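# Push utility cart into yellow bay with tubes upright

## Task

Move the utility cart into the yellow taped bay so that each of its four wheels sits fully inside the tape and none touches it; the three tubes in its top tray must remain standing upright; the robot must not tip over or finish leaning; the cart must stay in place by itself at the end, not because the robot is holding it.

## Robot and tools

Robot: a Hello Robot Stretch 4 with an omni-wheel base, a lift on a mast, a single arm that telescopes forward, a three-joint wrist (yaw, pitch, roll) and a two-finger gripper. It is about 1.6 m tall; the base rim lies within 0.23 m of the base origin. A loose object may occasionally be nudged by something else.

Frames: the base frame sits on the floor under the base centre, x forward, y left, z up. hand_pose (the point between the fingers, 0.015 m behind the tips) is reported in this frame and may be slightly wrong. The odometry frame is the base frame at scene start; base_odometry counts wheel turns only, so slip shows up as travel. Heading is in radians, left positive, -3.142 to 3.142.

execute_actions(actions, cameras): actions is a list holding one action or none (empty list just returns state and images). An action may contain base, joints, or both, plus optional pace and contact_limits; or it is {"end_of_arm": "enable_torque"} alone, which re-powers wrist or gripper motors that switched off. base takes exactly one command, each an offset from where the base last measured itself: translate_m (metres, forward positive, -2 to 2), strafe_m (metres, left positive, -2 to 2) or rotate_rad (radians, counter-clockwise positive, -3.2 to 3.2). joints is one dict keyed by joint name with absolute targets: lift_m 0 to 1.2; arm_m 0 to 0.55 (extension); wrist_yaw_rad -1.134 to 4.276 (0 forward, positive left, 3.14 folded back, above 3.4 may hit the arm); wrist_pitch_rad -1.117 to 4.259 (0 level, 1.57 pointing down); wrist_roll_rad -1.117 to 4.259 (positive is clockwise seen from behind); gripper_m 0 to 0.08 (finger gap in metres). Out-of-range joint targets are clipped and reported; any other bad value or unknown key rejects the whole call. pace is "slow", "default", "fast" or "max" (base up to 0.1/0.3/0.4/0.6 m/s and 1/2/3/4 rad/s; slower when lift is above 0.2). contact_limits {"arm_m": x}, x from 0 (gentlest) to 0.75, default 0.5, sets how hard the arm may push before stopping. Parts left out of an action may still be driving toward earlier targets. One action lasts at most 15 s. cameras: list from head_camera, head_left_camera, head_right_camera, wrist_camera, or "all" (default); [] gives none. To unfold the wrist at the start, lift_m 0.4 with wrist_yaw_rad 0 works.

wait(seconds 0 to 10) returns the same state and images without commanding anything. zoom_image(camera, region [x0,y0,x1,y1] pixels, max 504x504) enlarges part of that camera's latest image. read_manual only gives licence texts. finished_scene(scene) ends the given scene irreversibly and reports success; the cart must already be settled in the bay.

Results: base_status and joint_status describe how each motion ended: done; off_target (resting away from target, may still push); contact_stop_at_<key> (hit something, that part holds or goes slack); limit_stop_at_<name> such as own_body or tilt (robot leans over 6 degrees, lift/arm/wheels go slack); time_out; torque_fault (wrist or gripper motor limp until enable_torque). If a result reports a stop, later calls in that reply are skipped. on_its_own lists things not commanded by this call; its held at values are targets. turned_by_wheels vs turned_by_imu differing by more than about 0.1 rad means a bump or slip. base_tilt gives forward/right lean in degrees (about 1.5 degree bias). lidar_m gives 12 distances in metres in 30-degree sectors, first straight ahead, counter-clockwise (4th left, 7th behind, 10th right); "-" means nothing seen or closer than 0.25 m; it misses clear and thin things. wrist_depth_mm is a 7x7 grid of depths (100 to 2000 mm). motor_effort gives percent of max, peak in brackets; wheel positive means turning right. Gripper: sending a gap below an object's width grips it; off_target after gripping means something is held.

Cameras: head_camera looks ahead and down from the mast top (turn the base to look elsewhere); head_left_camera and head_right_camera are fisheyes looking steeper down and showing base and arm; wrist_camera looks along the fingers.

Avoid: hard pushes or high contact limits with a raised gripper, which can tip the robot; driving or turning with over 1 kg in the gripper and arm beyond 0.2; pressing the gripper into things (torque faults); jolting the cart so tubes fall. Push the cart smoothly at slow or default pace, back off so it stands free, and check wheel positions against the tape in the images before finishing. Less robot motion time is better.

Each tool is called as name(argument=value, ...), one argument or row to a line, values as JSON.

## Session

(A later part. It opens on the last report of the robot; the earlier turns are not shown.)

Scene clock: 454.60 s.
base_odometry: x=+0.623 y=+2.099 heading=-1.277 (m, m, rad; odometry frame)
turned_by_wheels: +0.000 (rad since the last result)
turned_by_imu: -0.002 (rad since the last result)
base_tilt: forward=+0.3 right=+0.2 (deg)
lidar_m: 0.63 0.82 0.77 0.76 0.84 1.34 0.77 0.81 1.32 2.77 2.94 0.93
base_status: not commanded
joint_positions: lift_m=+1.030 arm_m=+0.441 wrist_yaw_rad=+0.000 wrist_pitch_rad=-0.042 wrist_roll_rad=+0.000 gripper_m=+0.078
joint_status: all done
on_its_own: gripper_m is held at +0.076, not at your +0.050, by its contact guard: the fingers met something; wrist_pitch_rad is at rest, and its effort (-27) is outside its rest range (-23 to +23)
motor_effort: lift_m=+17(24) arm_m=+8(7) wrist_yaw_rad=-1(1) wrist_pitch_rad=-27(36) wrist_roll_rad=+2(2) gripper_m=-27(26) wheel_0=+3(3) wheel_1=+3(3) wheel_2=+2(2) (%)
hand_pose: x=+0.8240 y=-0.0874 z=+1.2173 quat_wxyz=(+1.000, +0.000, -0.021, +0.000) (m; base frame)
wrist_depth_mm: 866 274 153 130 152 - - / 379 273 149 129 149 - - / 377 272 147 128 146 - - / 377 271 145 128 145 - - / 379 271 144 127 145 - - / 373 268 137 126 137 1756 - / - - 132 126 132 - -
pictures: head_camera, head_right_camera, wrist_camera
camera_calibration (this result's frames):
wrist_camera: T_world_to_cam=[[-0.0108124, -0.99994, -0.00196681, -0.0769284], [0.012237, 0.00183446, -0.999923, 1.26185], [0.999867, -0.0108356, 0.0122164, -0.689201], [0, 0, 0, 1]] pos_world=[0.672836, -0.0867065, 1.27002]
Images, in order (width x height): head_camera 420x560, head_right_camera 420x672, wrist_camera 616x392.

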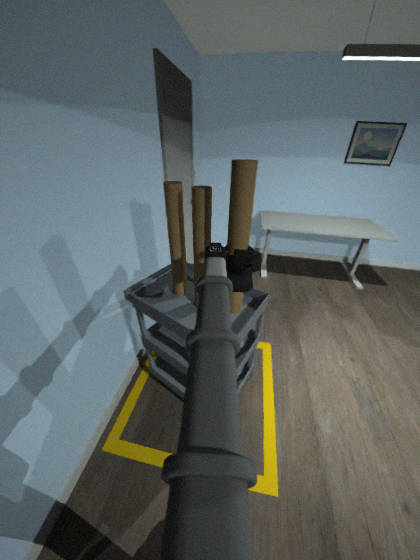

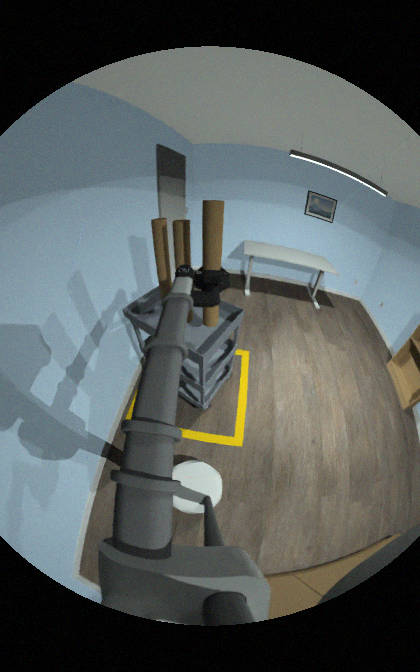

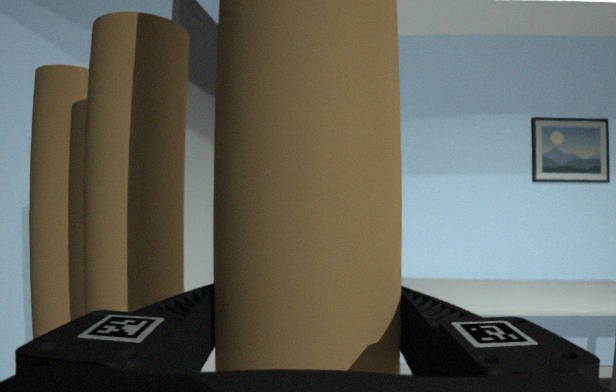

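zoom_image(
  camera="head_right_camera",
  region=[110, 180, 290, 400],
)

execute_actions(
  actions=[],
  cameras=[],
)

Region (110, 180, 290, 400) of head_right_camera's 420x672 image, scaled by 2.291, with more detail than that image has; it fills the left 412 columns of this view, and the rest is white.

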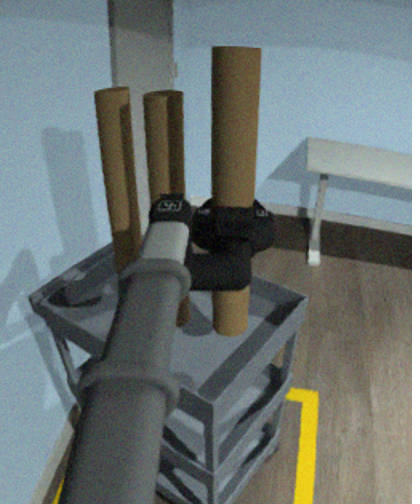

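Scene clock: 454.73 s.
base_odometry: x=+0.623 y=+2.099 heading=-1.277 (m, m, rad; odometry frame)
turned_by_wheels: +0.000 (rad since the last result)
turned_by_imu: +0.000 (rad since the last result)
base_tilt: forward=+0.3 right=+0.2 (deg)
lidar_m: 0.61 0.84 0.76 0.72 0.83 1.35 0.76 0.82 1.31 2.76 2.91 0.94
base_status: not commanded
joint_positions: lift_m=+1.030 arm_m=+0.441 wrist_yaw_rad=+0.000 wrist_pitch_rad=-0.042 wrist_roll_rad=+0.000 gripper_m=+0.078
joint_status: all done
on_its_own: gripper_m is held at +0.076, not at your +0.050, by its contact guard: the fingers met something; wrist_pitch_rad is at rest, and its effort (-27) is outside its rest range (-23 to +23)
motor_effort: lift_m=+17(24) arm_m=+8(7) wrist_yaw_rad=-1(1) wrist_pitch_rad=-27(36) wrist_roll_rad=+0(2) gripper_m=-24(26) wheel_0=+3(3) wheel_1=+3(3) wheel_2=+2(2) (%)
hand_pose: x=+0.8240 y=-0.0874 z=+1.2173 quat_wxyz=(+1.000, +0.000, -0.021, +0.000) (m; base frame)
wrist_depth_mm: 854 273 146 126 145 - - / 377 273 144 126 143 - - / 379 272 143 126 143 - - / 377 272 143 126 143 - - / 377 271 143 126 143 - - / 375 267 136 126 136 1756 - / - - 132 126 132 - -
pictures: none
No camera images: the call's "cameras" was empty. Leave "cameras" out to get every camera's image.

wait(
  seconds=1,
)

Scene clock: 455.83 s.
base_odometry: x=+0.623 y=+2.099 heading=-1.277 (m, m, rad; odometry frame)
turned_by_wheels: +0.000 (rad since the last result)
turned_by_imu: +0.000 (rad since the last result)
base_tilt: forward=+0.4 right=+0.1 (deg)
lidar_m: 0.62 0.85 0.77 0.76 0.85 1.30 0.78 0.83 1.32 2.76 2.94 0.94
base_status: not commanded
joint_positions: lift_m=+1.030 arm_m=+0.441 wrist_yaw_rad=+0.000 wrist_pitch_rad=-0.042 wrist_roll_rad=+0.000 gripper_m=+0.078
joint_status: all done
on_its_own: gripper_m is held at +0.076, not at your +0.050, by its contact guard: the fingers met something; wrist_pitch_rad is at rest, and its effort (-28) is outside its rest range (-23 to +23)
motor_effort: lift_m=+17(24) arm_m=+8(7) wrist_yaw_rad=-1(1) wrist_pitch_rad=-28(36) wrist_roll_rad=+0(2) gripper_m=-26(26) wheel_0=+2(3) wheel_1=+3(3) wheel_2=+2(2) (%)
hand_pose: x=+0.8240 y=-0.0874 z=+1.2173 quat_wxyz=(+1.000, +0.000, -0.021, +0.000) (m; base frame)
wrist_depth_mm: 866 273 151 129 151 - - / 379 274 148 129 148 - - / 377 272 146 128 146 - - / 377 271 145 128 145 - - / 377 271 144 127 145 - - / 375 267 136 127 137 1756 - / - - 132 126 132 - -
wait: 1.00 s; at rest by 0.17 s
pictures: head_camera, head_left_camera, head_right_camera, wrist_camera
camera_calibration (this result's frames):
wrist_camera: T_world_to_cam=[[-0.0108127, -0.99994, -0.00196676, -0.0769283], [0.0122369, 0.0018344, -0.999923, 1.26185], [0.999867, -0.010836, 0.0122164, -0.689201], [0, 0, 0, 1]] pos_world=[0.672836, -0.0867065, 1.27002]
Images, in order (width x height): head_camera 420x560, head_left_camera 420x672, head_right_camera 420x672, wrist_camera 616x392.

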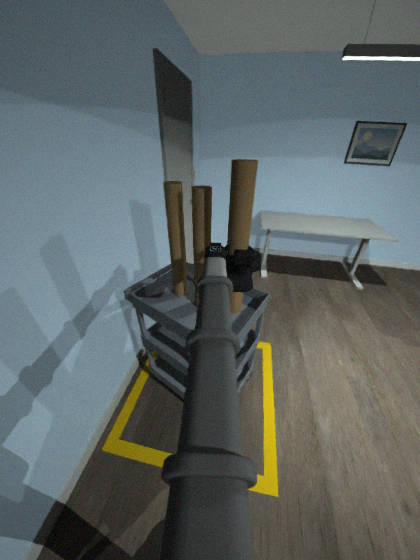

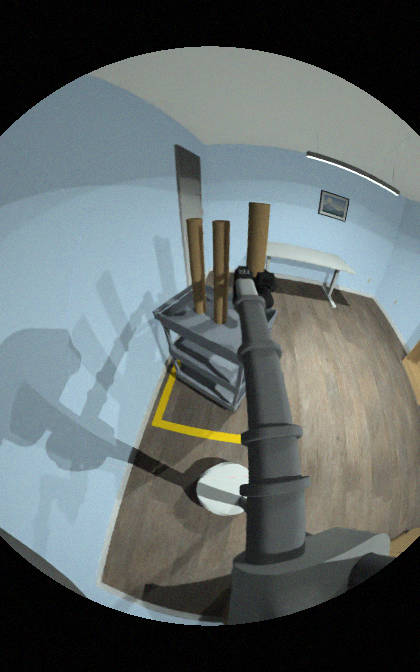

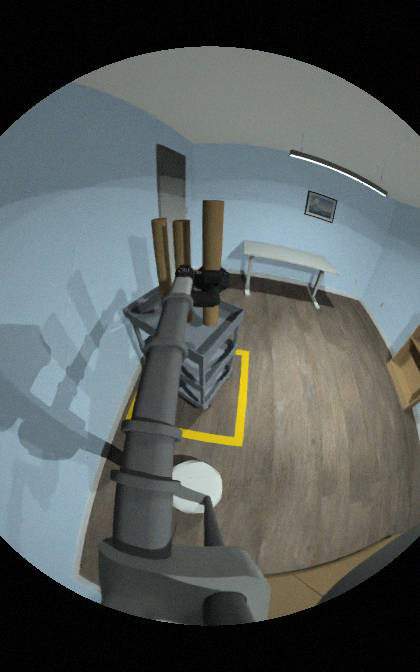

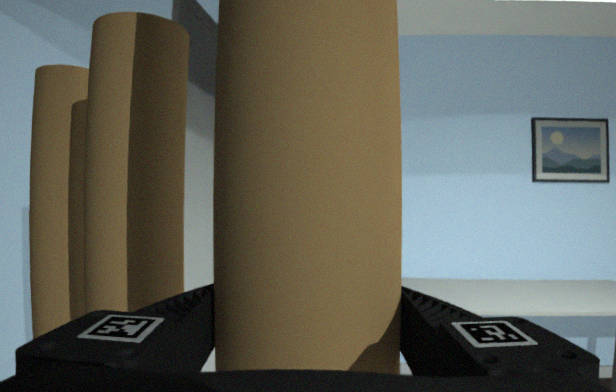

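execute_actions(
  actions=[],
  cameras=[],
)

Scene clock: 455.93 s.
base_odometry: x=+0.623 y=+2.099 heading=-1.277 (m, m, rad; odometry frame)
turned_by_wheels: +0.000 (rad since the last result)
turned_by_imu: +0.000 (rad since the last result)
base_tilt: forward=+0.4 right=+0.2 (deg)
lidar_m: 0.61 0.82 0.78 0.75 0.85 1.32 0.76 0.82 1.32 2.77 2.94 0.94
base_status: not commanded
joint_positions: lift_m=+1.030 arm_m=+0.441 wrist_yaw_rad=+0.000 wrist_pitch_rad=-0.042 wrist_roll_rad=+0.000 gripper_m=+0.078
joint_status: all done
on_its_own: gripper_m is held at +0.076, not at your +0.050, by its contact guard: the fingers met something; wrist_pitch_rad is at rest, and its effort (-28) is outside its rest range (-23 to +23)
motor_effort: lift_m=+17(24) arm_m=+8(7) wrist_yaw_rad=-1(1) wrist_pitch_rad=-28(36) wrist_roll_rad=+0(2) gripper_m=-25(26) wheel_0=+3(3) wheel_1=+3(3) wheel_2=+2(2) (%)
hand_pose: x=+0.8240 y=-0.0874 z=+1.2173 quat_wxyz=(+1.000, +0.000, -0.021, +0.000) (m; base frame)
wrist_depth_mm: 854 273 152 129 152 - - / 379 273 148 129 148 - - / 377 273 146 128 146 - - / 377 272 145 128 145 - - / 379 271 144 127 145 - - / 373 267 137 126 137 1756 - / - - 132 126 132 - -
pictures: none
No camera images: the call's "cameras" was empty. Leave "cameras" out to get every camera's image.

execute_actions(
  actions=[
    {"joints": {"lift_m": 0.965}},
  ],
  cameras=["head_right_camera"],
)

Scene clock: 457.93 s.
base_odometry: x=+0.623 y=+2.099 heading=-1.277 (m, m, rad; odometry frame)
turned_by_wheels: +0.000 (rad since the last result)
turned_by_imu: -0.001 (rad since the last result)
base_tilt: forward=+0.4 right=+0.3 (deg)
lidar_m: 0.59 0.81 0.76 0.75 0.84 1.33 0.75 0.81 1.32 2.78 2.94 0.96
base_status: not commanded
joint_positions: lift_m=+0.965 arm_m=+0.441 wrist_yaw_rad=+0.000 wrist_pitch_rad=-0.042 wrist_roll_rad=+0.000 gripper_m=+0.078
joint_status: all done
on_its_own: gripper_m is held at +0.076, not at your +0.050, by its contact guard: the fingers met something; wrist_pitch_rad is at rest, and its effort (-28) is outside its rest range (-23 to +23)
motor_effort: lift_m=+17(17) arm_m=+8(8) wrist_yaw_rad=-1(1) wrist_pitch_rad=-28(29) wrist_roll_rad=+0(0) gripper_m=-26(25) wheel_0=+3(2) wheel_1=+3(3) wheel_2=+1(2) (%)
hand_pose: x=+0.8240 y=-0.0874 z=+1.1523 quat_wxyz=(+1.000, +0.000, -0.021, +0.000) (m; base frame)
wrist_depth_mm: 377 273 149 128 148 - - / 377 274 146 128 146 - - / 377 272 145 127 145 - - / 379 271 144 127 144 - - / 377 272 144 127 144 - - / 375 268 136 126 136 1708 - / - - 132 126 132 - -
pictures: head_right_camera
Images, in order (width x height): head_right_camera 420x672.

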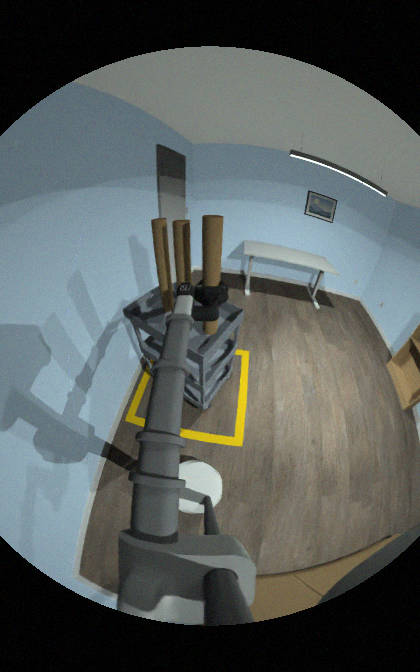

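zoom_image(
  camera="head_right_camera",
  region=[140, 200, 270, 370],
)

Region (140, 200, 270, 370) of head_right_camera's 420x672 image, scaled by 2.965, with more detail than that image has; it fills the left 385 columns of this view, and the rest is white.

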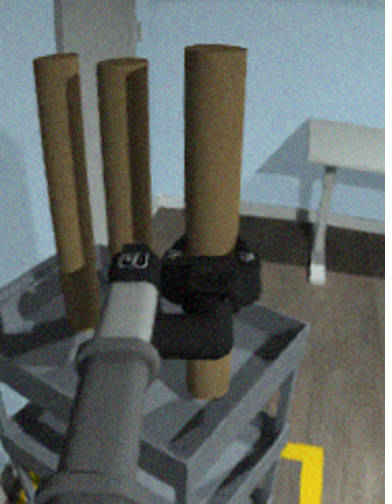

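zoom_image(
  camera="head_right_camera",
  region=[180, 295, 260, 375],
)

Region (180, 295, 260, 375) of head_right_camera's 420x672 image, scaled by 6.300, with more detail than that image has.

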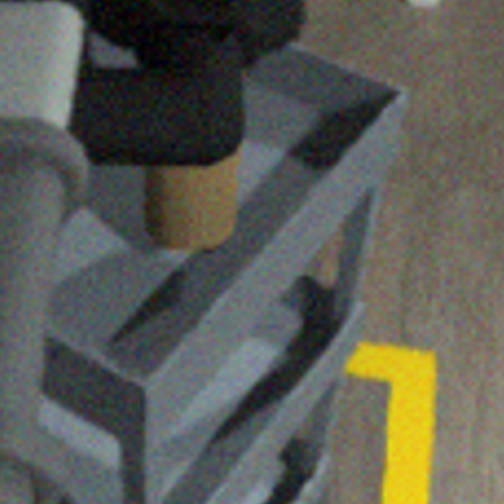

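execute_actions(
  actions=[
    {"joints": {"lift_m": 0.950, "arm_m": 0.460}, "pace": "slow"},
  ],
  cameras=[],
)

Scene clock: 465.60 s.
base_odometry: x=+0.623 y=+2.099 heading=-1.277 (m, m, rad; odometry frame)
turned_by_wheels: +0.000 (rad since the last result)
turned_by_imu: -0.002 (rad since the last result)
base_tilt: forward=+0.3 right=+0.1 (deg)
lidar_m: 0.61 0.80 0.77 0.76 0.86 1.34 0.76 0.81 1.32 2.79 2.94 0.94
base_status: not commanded
joint_positions: lift_m=+0.950 arm_m=+0.459 wrist_yaw_rad=+0.000 wrist_pitch_rad=-0.042 wrist_roll_rad=+0.000 gripper_m=+0.078
joint_status: all done
on_its_own: gripper_m is held at +0.076, not at your +0.050, by its contact guard: the fingers met something; wrist_pitch_rad is at rest, and its effort (-28) is outside its rest range (-23 to +23)
motor_effort: lift_m=+17(16) arm_m=+8(8) wrist_yaw_rad=-1(1) wrist_pitch_rad=-28(29) wrist_roll_rad=+0(0) gripper_m=-25(26) wheel_0=+3(2) wheel_1=+3(3) wheel_2=+2(2) (%)
hand_pose: x=+0.8420 y=-0.0874 z=+1.1373 quat_wxyz=(+1.000, +0.000, -0.021, +0.000) (m; base frame)
wrist_depth_mm: 357 256 150 128 149 - - / 355 256 147 128 147 - - / 355 257 145 128 145 - - / 357 257 144 127 144 - - / 357 256 144 127 144 - - / 353 250 136 126 137 1661 - / - - 132 126 132 - -
pictures: none
No camera images: the call's "cameras" was empty. Leave "cameras" out to get every camera's image.

execute_actions(
  actions=[
    {"joints": {"lift_m": 0.940}, "pace": "slow"},
  ],
  cameras=[],
)

Scene clock: 466.73 s.
base_odometry: x=+0.623 y=+2.099 heading=-1.277 (m, m, rad; odometry frame)
turned_by_wheels: +0.000 (rad since the last result)
turned_by_imu: +0.000 (rad since the last result)
base_tilt: forward=+0.3 right=+0.2 (deg)
lidar_m: 0.60 0.82 0.77 0.76 0.84 1.32 0.77 0.83 1.32 2.75 2.92 0.93
base_status: not commanded
joint_positions: lift_m=+0.940 arm_m=+0.459 wrist_yaw_rad=+0.000 wrist_pitch_rad=-0.042 wrist_roll_rad=+0.000 gripper_m=+0.078
joint_status: all done
on_its_own: gripper_m is held at +0.076, not at your +0.050, by its contact guard: the fingers met something; wrist_pitch_rad is at rest, and its effort (-28) is outside its rest range (-23 to +23)
motor_effort: lift_m=+16(17) arm_m=+8(8) wrist_yaw_rad=-1(1) wrist_pitch_rad=-28(28) wrist_roll_rad=-1(1) gripper_m=-25(26) wheel_0=+3(3) wheel_1=+3(3) wheel_2=+2(2) (%)
hand_pose: x=+0.8420 y=-0.0874 z=+1.1273 quat_wxyz=(+1.000, +0.000, -0.021, +0.000) (m; base frame)
wrist_depth_mm: 357 256 150 128 149 - - / 355 256 147 128 147 - - / 355 256 145 128 145 - - / 355 257 144 127 144 - - / 353 257 144 127 144 - - / 357 250 136 126 137 1661 - / - - 132 126 132 - -
pictures: none
No camera images: the call's "cameras" was empty. Leave "cameras" out to get every camera's image.

execute_actions(
  actions=[
    {"joints": {"lift_m": 0.928}, "pace": "slow"},
  ],
  cameras=[],
)

Scene clock: 467.60 s.
base_odometry: x=+0.623 y=+2.099 heading=-1.277 (m, m, rad; odometry frame)
turned_by_wheels: +0.000 (rad since the last result)
turned_by_imu: +0.000 (rad since the last result)
base_tilt: forward=+0.3 right=+0.1 (deg)
lidar_m: 0.59 0.82 0.77 0.74 0.85 1.34 0.79 0.82 1.32 2.77 2.92 0.94
base_status: not commanded
joint_positions: lift_m=+0.928 arm_m=+0.459 wrist_yaw_rad=+0.000 wrist_pitch_rad=-0.042 wrist_roll_rad=+0.000 gripper_m=+0.078
joint_status: all done
on_its_own: gripper_m is held at +0.076, not at your +0.050, by its contact guard: the fingers met something; wrist_pitch_rad is at rest, and its effort (-28) is outside its rest range (-23 to +23)
motor_effort: lift_m=+17(16) arm_m=+8(8) wrist_yaw_rad=-1(1) wrist_pitch_rad=-28(28) wrist_roll_rad=+0(1) gripper_m=-25(25) wheel_0=+3(3) wheel_1=+3(3) wheel_2=+2(2) (%)
hand_pose: x=+0.8420 y=-0.0874 z=+1.1153 quat_wxyz=(+1.000, +0.000, -0.021, +0.000) (m; base frame)
wrist_depth_mm: 355 255 150 128 149 - - / 355 255 147 128 147 - - / 355 257 145 128 145 - - / 355 256 144 127 144 - - / 355 257 144 127 144 - - / 353 251 137 126 137 1808 - / - - 132 126 132 - -
pictures: none
No camera images: the call's "cameras" was empty. Leave "cameras" out to get every camera's image.

execute_actions(
  actions=[
    {"joints": {"lift_m": 0.916}, "pace": "slow"},
  ],
  cameras=["head_right_camera"],
)

Scene clock: 468.43 s.
base_odometry: x=+0.623 y=+2.099 heading=-1.277 (m, m, rad; odometry frame)
turned_by_wheels: +0.000 (rad since the last result)
turned_by_imu: +0.000 (rad since the last result)
base_tilt: forward=+0.3 right=+0.2 (deg)
lidar_m: 0.61 0.80 0.77 0.75 0.84 1.33 0.78 0.83 1.33 2.78 2.96 0.92
base_status: not commanded
joint_positions: lift_m=+0.916 arm_m=+0.459 wrist_yaw_rad=+0.000 wrist_pitch_rad=-0.051 wrist_roll_rad=+0.000 gripper_m=+0.078
joint_status: all done
on_its_own: gripper_m is held at +0.076, not at your +0.050, by its contact guard: the fingers met something
motor_effort: lift_m=+13(16) arm_m=+8(8) wrist_yaw_rad=+0(1) wrist_pitch_rad=-1(28) wrist_roll_rad=-1(1) gripper_m=-24(25) wheel_0=+2(2) wheel_1=+3(3) wheel_2=+3(2) (%)
hand_pose: x=+0.8419 y=-0.0874 z=+1.1056 quat_wxyz=(+1.000, +0.000, -0.026, +0.000) (m; base frame)
wrist_depth_mm: 362 258 154 130 152 - - / 357 258 150 129 149 - - / 355 258 147 128 146 - - / 357 257 145 128 145 - - / 357 256 145 127 145 - - / 353 249 136 126 137 1661 - / - - 132 126 132 - -
pictures: head_right_camera
Images, in order (width x height): head_right_camera 420x672.

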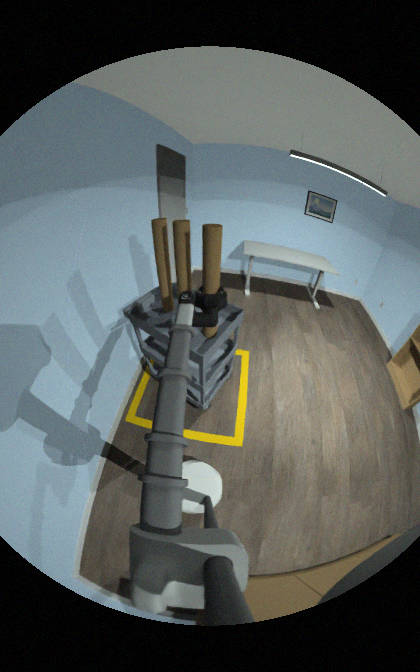

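zoom_image(
  camera="head_right_camera",
  region=[140, 205, 270, 375],
)

Region (140, 205, 270, 375) of head_right_camera's 420x672 image, scaled by 2.965, with more detail than that image has; it fills the left 385 columns of this view, and the rest is white.

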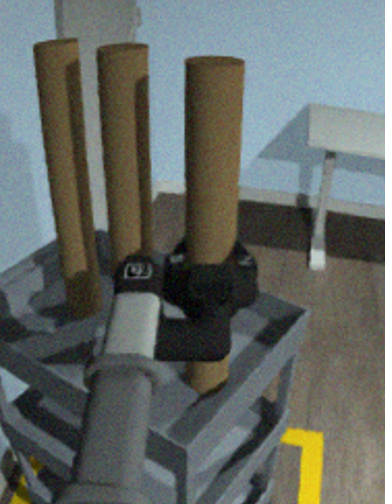

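execute_actions(
  actions=[
    {"joints": {"gripper_m": 0.08}},
  ],
  cameras=[],
)

Scene clock: 469.50 s.
base_odometry: x=+0.623 y=+2.099 heading=-1.277 (m, m, rad; odometry frame)
turned_by_wheels: +0.000 (rad since the last result)
turned_by_imu: +0.000 (rad since the last result)
base_tilt: forward=+0.3 right=+0.2 (deg)
lidar_m: 0.62 0.81 0.78 0.75 0.83 1.36 0.76 0.82 1.33 2.78 2.93 0.96
base_status: not commanded
joint_positions: lift_m=+0.916 arm_m=+0.459 wrist_yaw_rad=+0.000 wrist_pitch_rad=-0.051 wrist_roll_rad=+0.000 gripper_m=+0.080
joint_status: all done
motor_effort: lift_m=+13(13) arm_m=+8(8) wrist_yaw_rad=+0(1) wrist_pitch_rad=-1(1) wrist_roll_rad=-1(3) gripper_m=+3(23) wheel_0=+3(3) wheel_1=+3(3) wheel_2=+2(2) (%)
hand_pose: x=+0.8419 y=-0.0875 z=+1.1056 quat_wxyz=(+1.000, +0.000, -0.026, +0.000) (m; base frame)
wrist_depth_mm: 362 258 154 130 151 - - / 357 258 150 129 148 - - / 355 257 147 128 146 - - / 355 257 145 128 145 - - / 353 256 144 127 145 - - / 353 250 136 127 137 1661 - / - - 132 126 132 - -
pictures: none
No camera images: the call's "cameras" was empty. Leave "cameras" out to get every camera's image.

execute_actions(
  actions=[
    {"joints": {"lift_m": 0.888, "arm_m": 0.453}, "pace": "slow"},
  ],
  cameras=[],
)

Scene clock: 470.63 s.
base_odometry: x=+0.623 y=+2.099 heading=-1.277 (m, m, rad; odometry frame)
turned_by_wheels: +0.000 (rad since the last result)
turned_by_imu: -0.001 (rad since the last result)
base_tilt: forward=+0.3 right=+0.2 (deg)
lidar_m: 0.62 0.83 0.76 0.74 0.84 1.34 0.78 0.85 1.32 2.75 2.97 0.95
base_status: not commanded
joint_positions: lift_m=+0.897 arm_m=+0.454 wrist_yaw_rad=-0.001 wrist_pitch_rad=-0.073 wrist_roll_rad=+0.000 gripper_m=+0.080
joint_status: lift_m contact_stop (moved -0.020 of -0.028); the others done
on_its_own: lift_m is slack since a contact_stop (your +0.888 is given up); wrist_pitch_rad is at rest, and its effort (+60) is outside its rest range (-23 to +23)
motor_effort: lift_m=+14(15) arm_m=+0(8) wrist_yaw_rad=+4(4) wrist_pitch_rad=+60(81) wrist_roll_rad=+0(2) gripper_m=+2(2) wheel_0=+3(3) wheel_1=+3(3) wheel_2=+2(2) (%)
hand_pose: x=+0.8374 y=-0.0877 z=+1.0904 quat_wxyz=(+0.999, +0.000, -0.036, -0.001) (m; base frame)
wrist_depth_mm: 373 268 300 133 153 - - / 370 266 303 132 150 - - / 366 265 153 131 148 - - / 362 263 150 129 146 - - / 357 262 147 128 146 - - / 357 254 137 127 138 1661 - / - - 132 126 132 - -
pictures: none
No camera images: the call's "cameras" was empty. Leave "cameras" out to get every camera's image.

execute_actions(
  actions=[
    {"joints": {"lift_m": 0.897, "arm_m": 0.447}, "pace": "slow"},
  ],
  cameras=[],
)

Scene clock: 471.70 s.
base_odometry: x=+0.623 y=+2.099 heading=-1.277 (m, m, rad; odometry frame)
turned_by_wheels: +0.000 (rad since the last result)
turned_by_imu: +0.000 (rad since the last result)
base_tilt: forward=+0.3 right=+0.1 (deg)
lidar_m: 0.62 0.82 0.78 0.76 0.84 1.35 0.76 0.82 1.33 2.76 2.93 0.96
base_status: not commanded
joint_positions: lift_m=+0.898 arm_m=+0.449 wrist_yaw_rad=-0.001 wrist_pitch_rad=-0.071 wrist_roll_rad=-0.001 gripper_m=+0.080
joint_status: all done
on_its_own: wrist_pitch_rad is at rest, and its effort (+53) is outside its rest range (-23 to +23)
motor_effort: lift_m=+6(14) arm_m=-9(8) wrist_yaw_rad=+3(4) wrist_pitch_rad=+53(54) wrist_roll_rad=+3(3) gripper_m=+2(1) wheel_0=+3(2) wheel_1=+3(3) wheel_2=+2(2) (%)
hand_pose: x=+0.8315 y=-0.0876 z=+1.0913 quat_wxyz=(+0.999, +0.000, -0.035, +0.000) (m; base frame)
wrist_depth_mm: 379 274 301 130 150 - - / 377 272 154 130 147 - - / 373 268 150 129 146 - - / 368 267 147 129 145 - - / 364 265 146 128 145 - - / 364 259 137 127 137 1661 - / - - 132 126 133 - -
pictures: none
No camera images: the call's "cameras" was empty. Leave "cameras" out to get every camera's image.

execute_actions(
  actions=[
    {"joints": {"lift_m": 0.882, "arm_m": 0.442}, "pace": "slow"},
  ],
  cameras=[],
)

Scene clock: 473.63 s.
base_odometry: x=+0.623 y=+2.099 heading=-1.277 (m, m, rad; odometry frame)
turned_by_wheels: +0.000 (rad since the last result)
turned_by_imu: -0.001 (rad since the last result)
base_tilt: forward=+0.3 right=+0.2 (deg)
lidar_m: 0.62 0.84 0.77 0.76 0.86 1.33 0.77 0.81 1.33 2.75 2.92 0.98
base_status: not commanded
joint_positions: lift_m=+0.882 arm_m=+0.443 wrist_yaw_rad=+0.000 wrist_pitch_rad=-0.050 wrist_roll_rad=+0.000 gripper_m=+0.080
joint_status: all done
motor_effort: lift_m=+14(16) arm_m=-8(10) wrist_yaw_rad=+1(3) wrist_pitch_rad=-7(85) wrist_roll_rad=+1(3) gripper_m=+2(3) wheel_0=+2(3) wheel_1=+3(3) wheel_2=+2(2) (%)
hand_pose: x=+0.8267 y=-0.0875 z=+1.0711 quat_wxyz=(+1.000, +0.000, -0.025, +0.000) (m; base frame)
wrist_depth_mm: 377 273 917 147 - - - / 377 273 304 147 173 - - / 379 271 307 146 169 - - / 373 270 312 145 167 - - / 375 270 314 144 167 - - / 370 265 153 144 150 1756 - / - - 148 143 146 - -
pictures: none
No camera images: the call's "cameras" was empty. Leave "cameras" out to get every camera's image.

execute_actions(
  actions=[],
  cameras=["wrist_camera", "head_camera"],
)

Scene clock: 473.83 s.
base_odometry: x=+0.623 y=+2.099 heading=-1.277 (m, m, rad; odometry frame)
turned_by_wheels: +0.000 (rad since the last result)
turned_by_imu: +0.000 (rad since the last result)
base_tilt: forward=+0.4 right=+0.2 (deg)
lidar_m: 0.62 0.83 0.76 0.75 0.85 1.34 0.77 0.84 1.30 2.76 2.96 0.97
base_status: not commanded
joint_positions: lift_m=+0.882 arm_m=+0.443 wrist_yaw_rad=-0.001 wrist_pitch_rad=-0.050 wrist_roll_rad=+0.000 gripper_m=+0.080
joint_status: all done
motor_effort: lift_m=+14(16) arm_m=-8(10) wrist_yaw_rad=+2(3) wrist_pitch_rad=-7(85) wrist_roll_rad=+1(3) gripper_m=+3(3) wheel_0=+3(3) wheel_1=+3(3) wheel_2=+2(2) (%)
hand_pose: x=+0.8266 y=-0.0875 z=+1.0711 quat_wxyz=(+1.000, +0.000, -0.025, +0.000) (m; base frame)
wrist_depth_mm: 377 272 300 134 157 - - / 375 273 303 134 155 - - / 377 270 160 135 154 - - / 373 270 158 134 154 - - / 370 268 158 134 155 - - / 370 265 146 134 145 1708 - / - - 142 134 141 - -
pictures: head_camera, wrist_camera
camera_calibration (this result's frames):
wrist_camera: T_world_to_cam=[[-0.011603, -0.999931, -0.00163455, -0.0770557], [0.0196298, 0.00140657, -0.999806, 1.10933], [0.99974, -0.0116328, 0.0196121, -0.697958], [0, 0, 0, 1]] pos_world=[0.675106, -0.0867299, 1.12268]
Images, in order (width x height): head_camera 420x560, wrist_camera 616x392.

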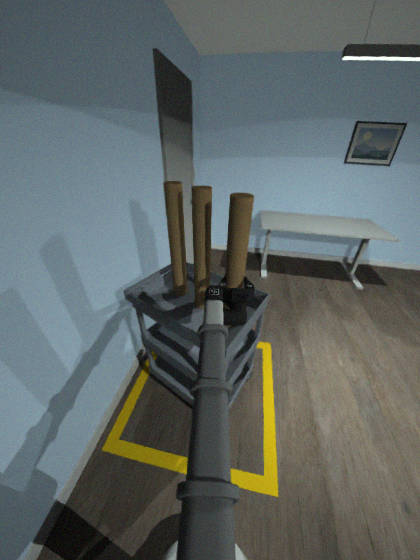

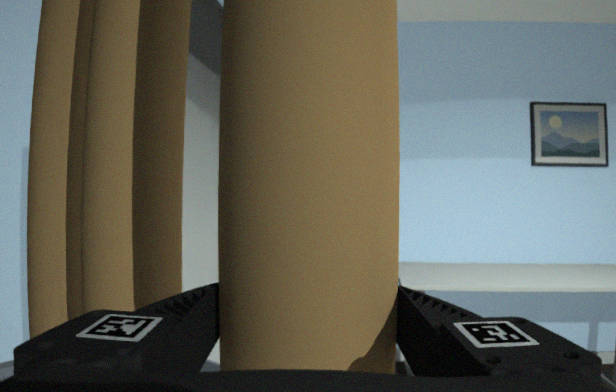

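execute_actions(
  actions=[],
  cameras=[],
)

execute_actions(
  actions=[],
  cameras=[],
)

Scene clock: 473.97 s.
base_odometry: x=+0.623 y=+2.099 heading=-1.277 (m, m, rad; odometry frame)
turned_by_wheels: +0.000 (rad since the last result)
turned_by_imu: +0.000 (rad since the last result)
base_tilt: forward=+0.3 right=+0.2 (deg)
lidar_m: 0.60 0.80 0.77 0.77 0.85 1.33 0.78 0.83 1.31 2.77 2.93 0.96
base_status: not commanded
joint_positions: lift_m=+0.882 arm_m=+0.443 wrist_yaw_rad=+0.000 wrist_pitch_rad=-0.050 wrist_roll_rad=+0.000 gripper_m=+0.080
joint_status: all done
motor_effort: lift_m=+14(16) arm_m=-8(10) wrist_yaw_rad=+1(3) wrist_pitch_rad=-7(85) wrist_roll_rad=+1(3) gripper_m=+2(3) wheel_0=+2(3) wheel_1=+3(3) wheel_2=+1(2) (%)
hand_pose: x=+0.8267 y=-0.0875 z=+1.0711 quat_wxyz=(+1.000, +0.000, -0.025, +0.000) (m; base frame)
wrist_depth_mm: 377 273 300 144 171 - - / 377 273 306 143 167 - - / 377 270 309 143 164 - - / 375 270 312 142 164 - - / 373 268 315 142 163 - - / 370 265 150 141 148 1708 - / - - 146 141 144 - -
pictures: none
No camera images: the call's "cameras" was empty. Leave "cameras" out to get every camera's image.

Scene clock: 473.97 s.
base_odometry: x=+0.623 y=+2.099 heading=-1.277 (m, m, rad; odometry frame)
turned_by_wheels: +0.000 (rad since the last result)
turned_by_imu: +0.000 (rad since the last result)
base_tilt: forward=+0.3 right=+0.2 (deg)
lidar_m: 0.60 0.80 0.77 0.77 0.85 1.33 0.78 0.83 1.31 2.77 2.93 0.96
base_status: not commanded
joint_positions: lift_m=+0.882 arm_m=+0.443 wrist_yaw_rad=+0.000 wrist_pitch_rad=-0.050 wrist_roll_rad=+0.000 gripper_m=+0.080
joint_status: all done
motor_effort: lift_m=+14(16) arm_m=-8(10) wrist_yaw_rad=+1(3) wrist_pitch_rad=-7(85) wrist_roll_rad=+1(3) gripper_m=+2(3) wheel_0=+2(3) wheel_1=+3(3) wheel_2=+1(2) (%)
hand_pose: x=+0.8267 y=-0.0875 z=+1.0711 quat_wxyz=(+1.000, +0.000, -0.025, +0.000) (m; base frame)
wrist_depth_mm: 377 273 300 144 171 - - / 377 273 306 143 167 - - / 377 270 309 143 164 - - / 375 270 312 142 164 - - / 373 268 315 142 163 - - / 370 265 150 141 148 1708 - / - - 146 141 144 - -
pictures: none
No camera images: the call's "cameras" was empty. Leave "cameras" out to get every camera's image.

wait(
  seconds=3,
)

Scene clock: 477.10 s.
base_odometry: x=+0.623 y=+2.099 heading=-1.277 (m, m, rad; odometry frame)
turned_by_wheels: +0.000 (rad since the last result)
turned_by_imu: -0.001 (rad since the last result)
base_tilt: forward=+0.3 right=+0.2 (deg)
lidar_m: 0.61 0.84 0.77 0.76 0.86 1.31 0.77 0.83 1.33 2.77 2.97 0.97
base_status: not commanded
joint_positions: lift_m=+0.882 arm_m=+0.443 wrist_yaw_rad=+0.000 wrist_pitch_rad=-0.050 wrist_roll_rad=+0.000 gripper_m=+0.080
joint_status: all done
motor_effort: lift_m=+14(16) arm_m=-8(10) wrist_yaw_rad=+1(3) wrist_pitch_rad=-6(85) wrist_roll_rad=+0(3) gripper_m=+2(3) wheel_0=+2(3) wheel_1=+3(3) wheel_2=+2(2) (%)
hand_pose: x=+0.8267 y=-0.0875 z=+1.0711 quat_wxyz=(+1.000, +0.000, -0.025, +0.000) (m; base frame)
wrist_depth_mm: 377 273 300 141 163 - - / 379 273 304 141 161 - - / 379 270 310 140 160 - - / 373 270 315 140 159 - - / 370 270 1499 139 160 - - / 373 266 148 139 145 1756 - / - - 145 138 142 - -
wait: 3.00 s; at rest by 0.13 s
pictures: head_camera, head_left_camera, head_right_camera, wrist_camera
camera_calibration (this result's frames):
wrist_camera: T_world_to_cam=[[-0.0114723, -0.999933, -0.00163495, -0.0771355], [0.0196298, 0.00140953, -0.999806, 1.10933], [0.999741, -0.0115022, 0.0196123, -0.697957], [0, 0, 0, 1]] pos_world=[0.675116, -0.086722, 1.12268]
Images, in order (width x height): head_camera 420x560, head_left_camera 420x672, head_right_camera 420x672, wrist_camera 616x392.

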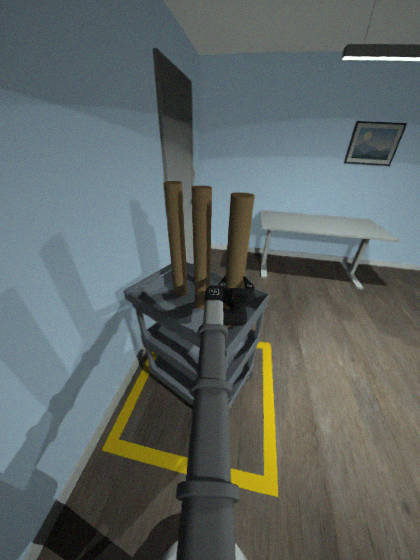

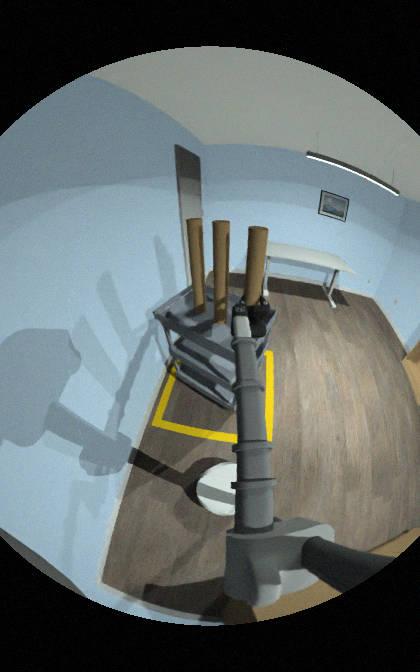

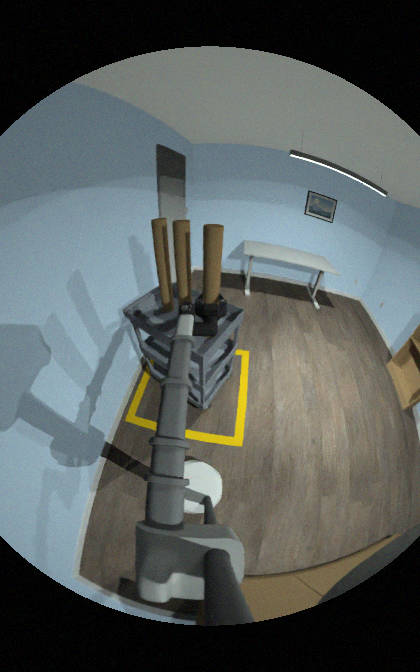

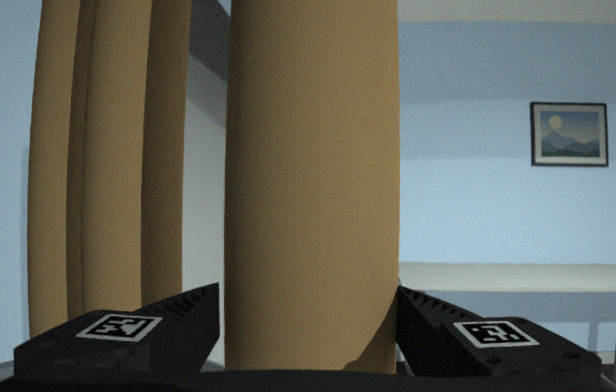

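execute_actions(
  actions=[],
  cameras=[],
)

Scene clock: 477.27 s.
base_odometry: x=+0.623 y=+2.099 heading=-1.277 (m, m, rad; odometry frame)
turned_by_wheels: +0.000 (rad since the last result)
turned_by_imu: +0.000 (rad since the last result)
base_tilt: forward=+0.3 right=+0.2 (deg)
lidar_m: 0.59 0.82 0.76 0.76 0.82 1.33 0.79 0.81 1.32 2.75 2.96 0.96
base_status: not commanded
joint_positions: lift_m=+0.882 arm_m=+0.443 wrist_yaw_rad=+0.000 wrist_pitch_rad=-0.050 wrist_roll_rad=+0.000 gripper_m=+0.080
joint_status: all done
motor_effort: lift_m=+14(16) arm_m=-8(10) wrist_yaw_rad=+1(3) wrist_pitch_rad=-7(85) wrist_roll_rad=+1(3) gripper_m=+1(3) wheel_0=+2(3) wheel_1=+3(3) wheel_2=+2(2) (%)
hand_pose: x=+0.8267 y=-0.0875 z=+1.0711 quat_wxyz=(+1.000, +0.000, -0.025, +0.000) (m; base frame)
wrist_depth_mm: 375 272 301 141 163 - - / 377 272 304 141 160 - - / 379 270 310 140 160 - - / 373 270 315 140 159 - - / 373 270 1464 139 160 - - / 368 265 148 139 145 1708 - / - - 145 138 142 - -
pictures: none
No camera images: the call's "cameras" was empty. Leave "cameras" out to get every camera's image.

execute_actions(
  actions=[
    {"joints": {"arm_m": 0.420}, "pace": "slow"},
  ],
  cameras=[],
)

Scene clock: 478.70 s.
base_odometry: x=+0.623 y=+2.099 heading=-1.277 (m, m, rad; odometry frame)
turned_by_wheels: +0.000 (rad since the last result)
turned_by_imu: -0.001 (rad since the last result)
base_tilt: forward=+0.3 right=+0.3 (deg)
lidar_m: 0.61 0.81 0.76 0.76 0.86 1.35 0.77 0.83 1.32 2.76 2.95 0.96
base_status: not commanded
joint_positions: lift_m=+0.882 arm_m=+0.421 wrist_yaw_rad=+0.000 wrist_pitch_rad=-0.050 wrist_roll_rad=+0.000 gripper_m=+0.080
joint_status: all done
motor_effort: lift_m=+14(14) arm_m=-8(7) wrist_yaw_rad=+1(1) wrist_pitch_rad=-6(7) wrist_roll_rad=+3(1) gripper_m=+3(1) wheel_0=+2(3) wheel_1=+3(3) wheel_2=+1(2) (%)
hand_pose: x=+0.8047 y=-0.0875 z=+1.0711 quat_wxyz=(+1.000, +0.000, -0.025, +0.000) (m; base frame)
wrist_depth_mm: 399 296 330 163 - - - / 402 296 1576 163 - - - / 402 293 1537 162 - - - / 399 291 1576 161 - - - / 397 291 1576 161 - - - / 394 287 168 160 169 1708 - / - - 168 160 165 - -
pictures: none
No camera images: the call's "cameras" was empty. Leave "cameras" out to get every camera's image.

execute_actions(
  actions=[
    {"joints": {"arm_m": 0.12}, "pace": "fast"},
  ],
)

Scene clock: 480.53 s.
base_odometry: x=+0.623 y=+2.099 heading=-1.277 (m, m, rad; odometry frame)
turned_by_wheels: +0.000 (rad since the last result)
turned_by_imu: -0.001 (rad since the last result)
base_tilt: forward=+0.4 right=+0.1 (deg)
lidar_m: 0.62 0.84 0.76 0.75 0.84 1.33 0.79 0.84 1.32 2.73 2.94 0.95
base_status: not commanded
joint_positions: lift_m=+0.882 arm_m=+0.121 wrist_yaw_rad=+0.000 wrist_pitch_rad=-0.049 wrist_roll_rad=+0.000 gripper_m=+0.080
joint_status: all done
motor_effort: lift_m=+14(14) arm_m=-8(9) wrist_yaw_rad=+0(1) wrist_pitch_rad=-7(7) wrist_roll_rad=+1(2) gripper_m=+1(2) wheel_0=+3(2) wheel_1=+3(3) wheel_2=+2(2) (%)
hand_pose: x=+0.5047 y=-0.0875 z=+1.0710 quat_wxyz=(+1.000, +0.000, -0.025, +0.000) (m; base frame)
wrist_depth_mm: 917 1229 1661 469 - - - / 917 1098 609 473 - - - / 917 1138 621 469 - - - / 931 1138 621 469 - - - / 917 1118 621 466 - - - / 917 691 580 466 - - - / - - 585 466 609 - -
pictures: head_camera, head_left_camera, head_right_camera, wrist_camera
camera_calibration (this result's frames):
wrist_camera: T_world_to_cam=[[-0.0112567, -0.999935, -0.00168755, -0.0808365], [0.0193117, 0.00146994, -0.999812, 1.11576], [0.99975, -0.0112872, 0.0192939, -0.375737], [0, 0, 0, 1]] pos_world=[0.353186, -0.0867123, 1.12266]
Images, in order (width x height): head_camera 420x560, head_left_camera 420x672, head_right_camera 420x672, wrist_camera 616x392.

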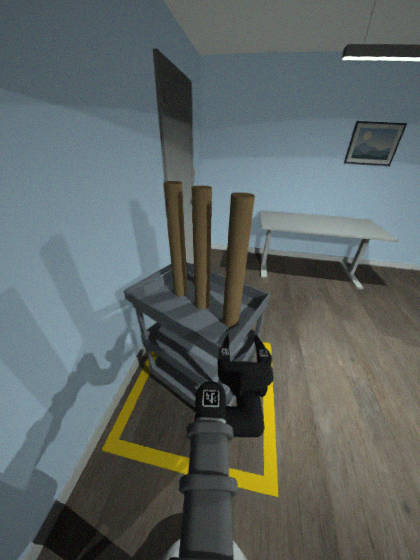

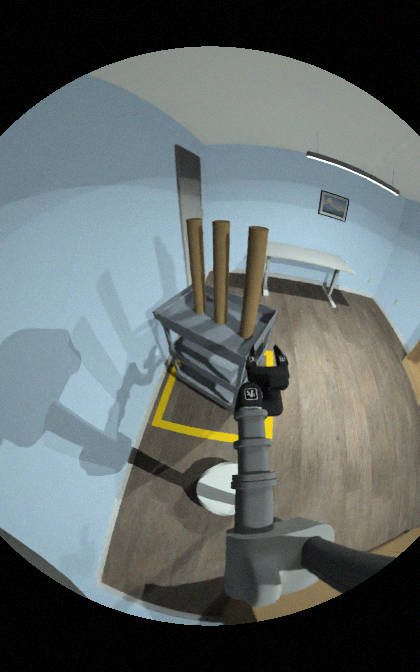

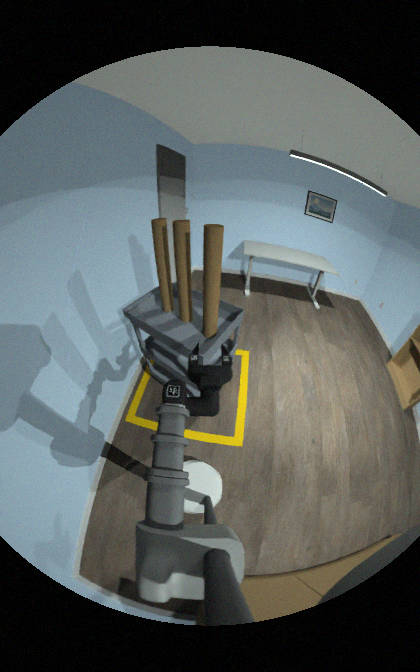

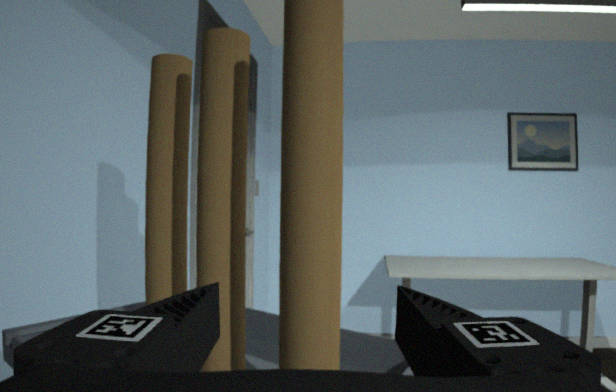

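zoom_image(
  camera="head_camera",
  region=[100, 170, 300, 370],
)

Region (100, 170, 300, 370) of head_camera's 420x560 image, scaled by 2.520, with more detail than that image has.

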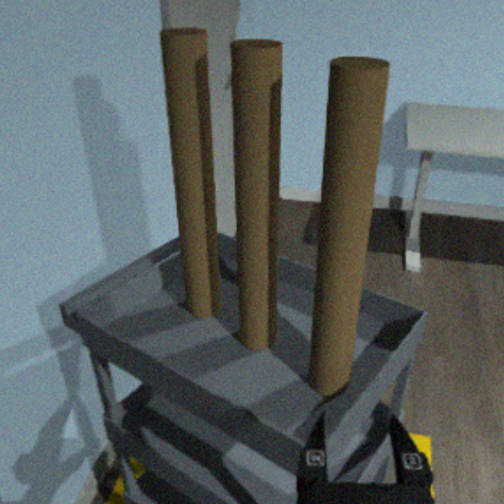

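zoom_image(
  camera="head_camera",
  region=[190, 270, 280, 360],
)

Region (190, 270, 280, 360) of head_camera's 420x560 image, scaled by 5.600, with more detail than that image has.

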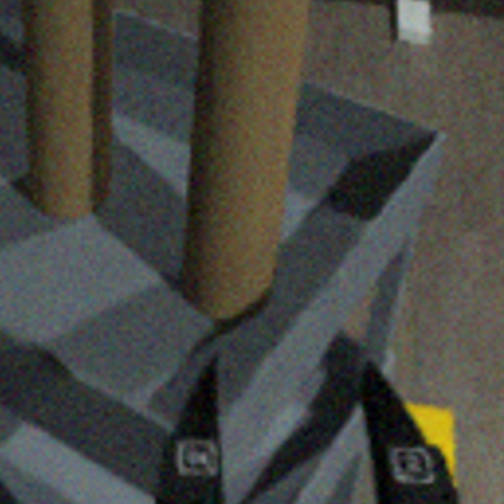

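zoom_image(
  camera="head_left_camera",
  region=[140, 320, 290, 450],
)

zoom_image(
  camera="head_right_camera",
  region=[110, 320, 260, 450],
)

Region (140, 320, 290, 450) of head_left_camera's 420x672 image, scaled by 3.360, with more detail than that image has; it fills the top 437 rows of this view, and the rest is white.

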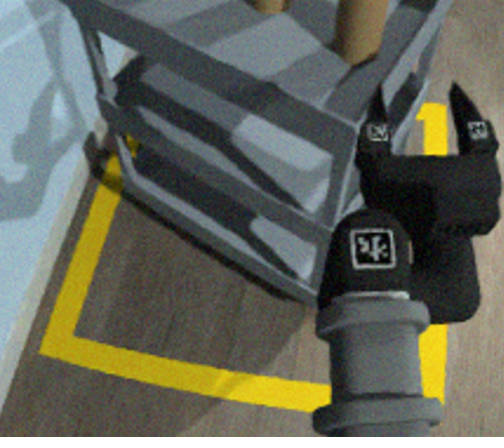

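Region (110, 320, 260, 450) of head_right_camera's 420x672 image, scaled by 3.360, with more detail than that image has; it fills the top 437 rows of this view, and the rest is white.

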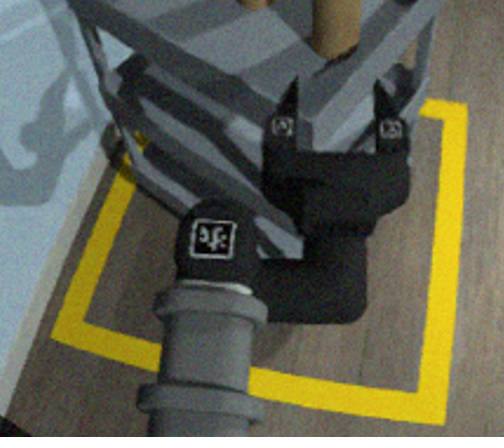

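execute_actions(
  actions=[
    {"base": {"rotate_rad": -0.55}, "joints": {"arm_m": 0.05}},
  ],
  cameras=["head_camera", "head_left_camera"],
)

Scene clock: 483.60 s.
base_odometry: x=+0.623 y=+2.100 heading=-1.826 (m, m, rad; odometry frame)
turned_by_wheels: -0.549 (rad since the last result)
turned_by_imu: -0.543 (rad since the last result)
base_tilt: forward=+0.3 right=+0.1 (deg)
lidar_m: 1.02 0.61 0.79 0.77 0.75 0.83 1.30 0.78 0.83 1.29 2.76 2.87
base_status: done
joint_positions: lift_m=+0.882 arm_m=+0.051 wrist_yaw_rad=+0.000 wrist_pitch_rad=-0.049 wrist_roll_rad=+0.000 gripper_m=+0.080
joint_status: all done
motor_effort: lift_m=+14(14) arm_m=-8(8) wrist_yaw_rad=+1(1) wrist_pitch_rad=-8(8) wrist_roll_rad=+2(2) gripper_m=+3(1) wheel_0=+5(8) wheel_1=+5(9) wheel_2=+2(10) (%)
hand_pose: x=+0.4347 y=-0.0875 z=+1.0710 quat_wxyz=(+1.000, +0.000, -0.025, +0.000) (m; base frame)
wrist_depth_mm: - - - - - - - / - - - - - - - / - - - - - - - / - - - - - - - / - - - - - - - / - - - - - - - / - - - - - - -
pictures: head_camera, head_left_camera
Images, in order (width x height): head_camera 420x560, head_left_camera 420x672.

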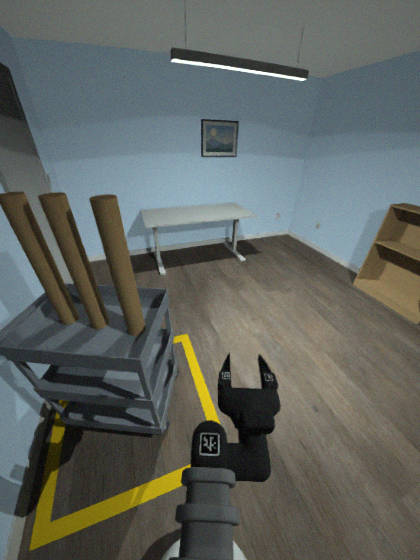

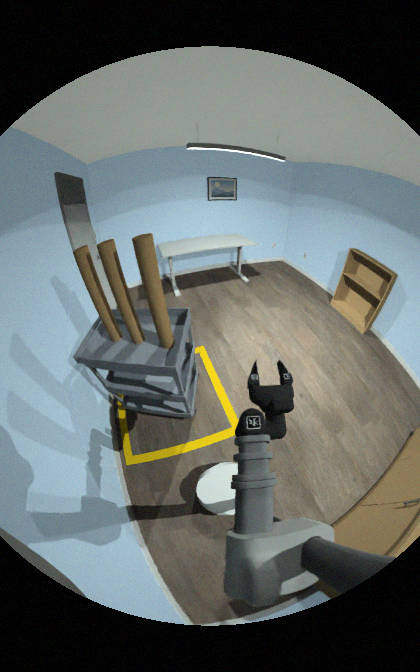

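zoom_image(
  camera="head_left_camera",
  region=[90, 330, 250, 480],
)

zoom_image(
  camera="head_camera",
  region=[0, 320, 230, 550],
)

Region (90, 330, 250, 480) of head_left_camera's 420x672 image, scaled by 3.150, with more detail than that image has; it fills the top 472 rows of this view, and the rest is white.

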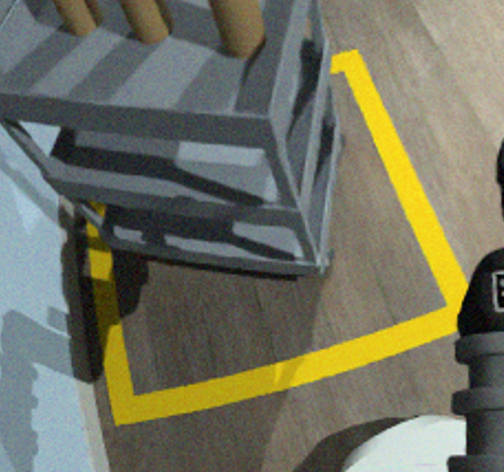

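Region (0, 320, 230, 550) of head_camera's 420x560 image, scaled by 2.191, with more detail than that image has.

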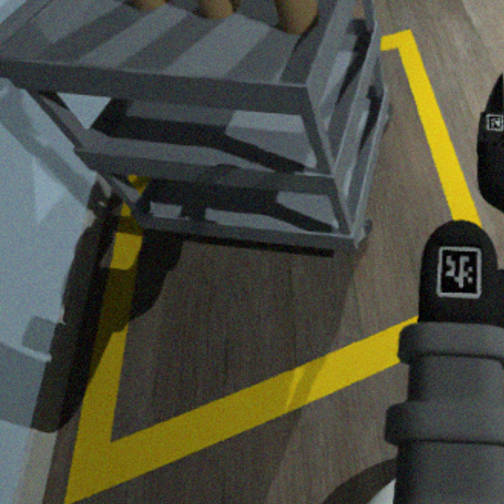

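zoom_image(
  camera="head_camera",
  region=[0, 260, 190, 450],
)

Region (0, 260, 190, 450) of head_camera's 420x560 image, scaled by 2.653, with more detail than that image has.

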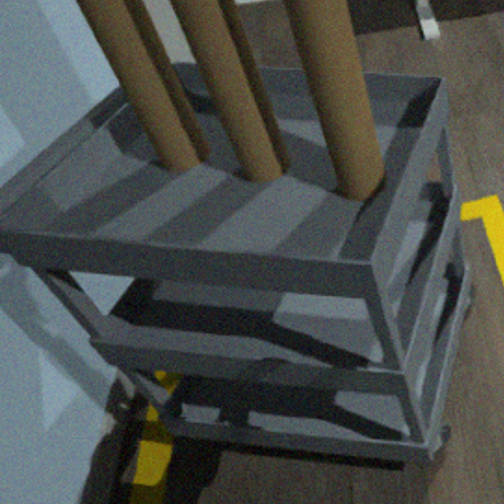

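zoom_image(
  camera="head_camera",
  region=[30, 380, 110, 460],
)

zoom_image(
  camera="head_left_camera",
  region=[100, 370, 170, 440],
)

Region (30, 380, 110, 460) of head_camera's 420x560 image, scaled by 6.300, with more detail than that image has.

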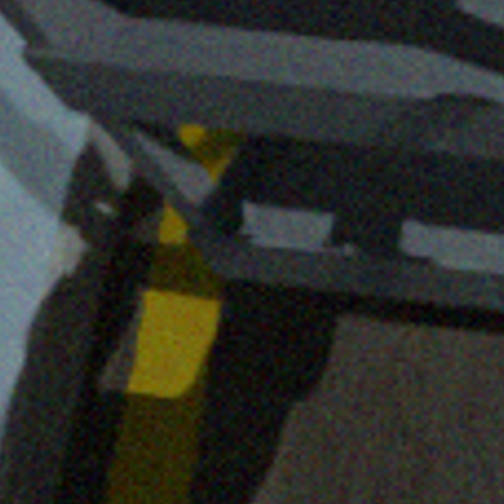

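Region (100, 370, 170, 440) of head_left_camera's 420x672 image, scaled by 7.200, with more detail than that image has.

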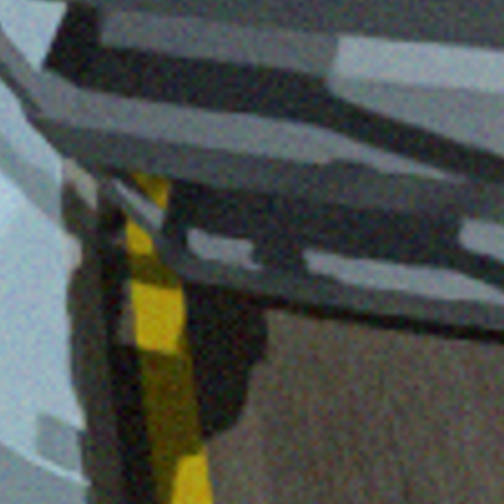

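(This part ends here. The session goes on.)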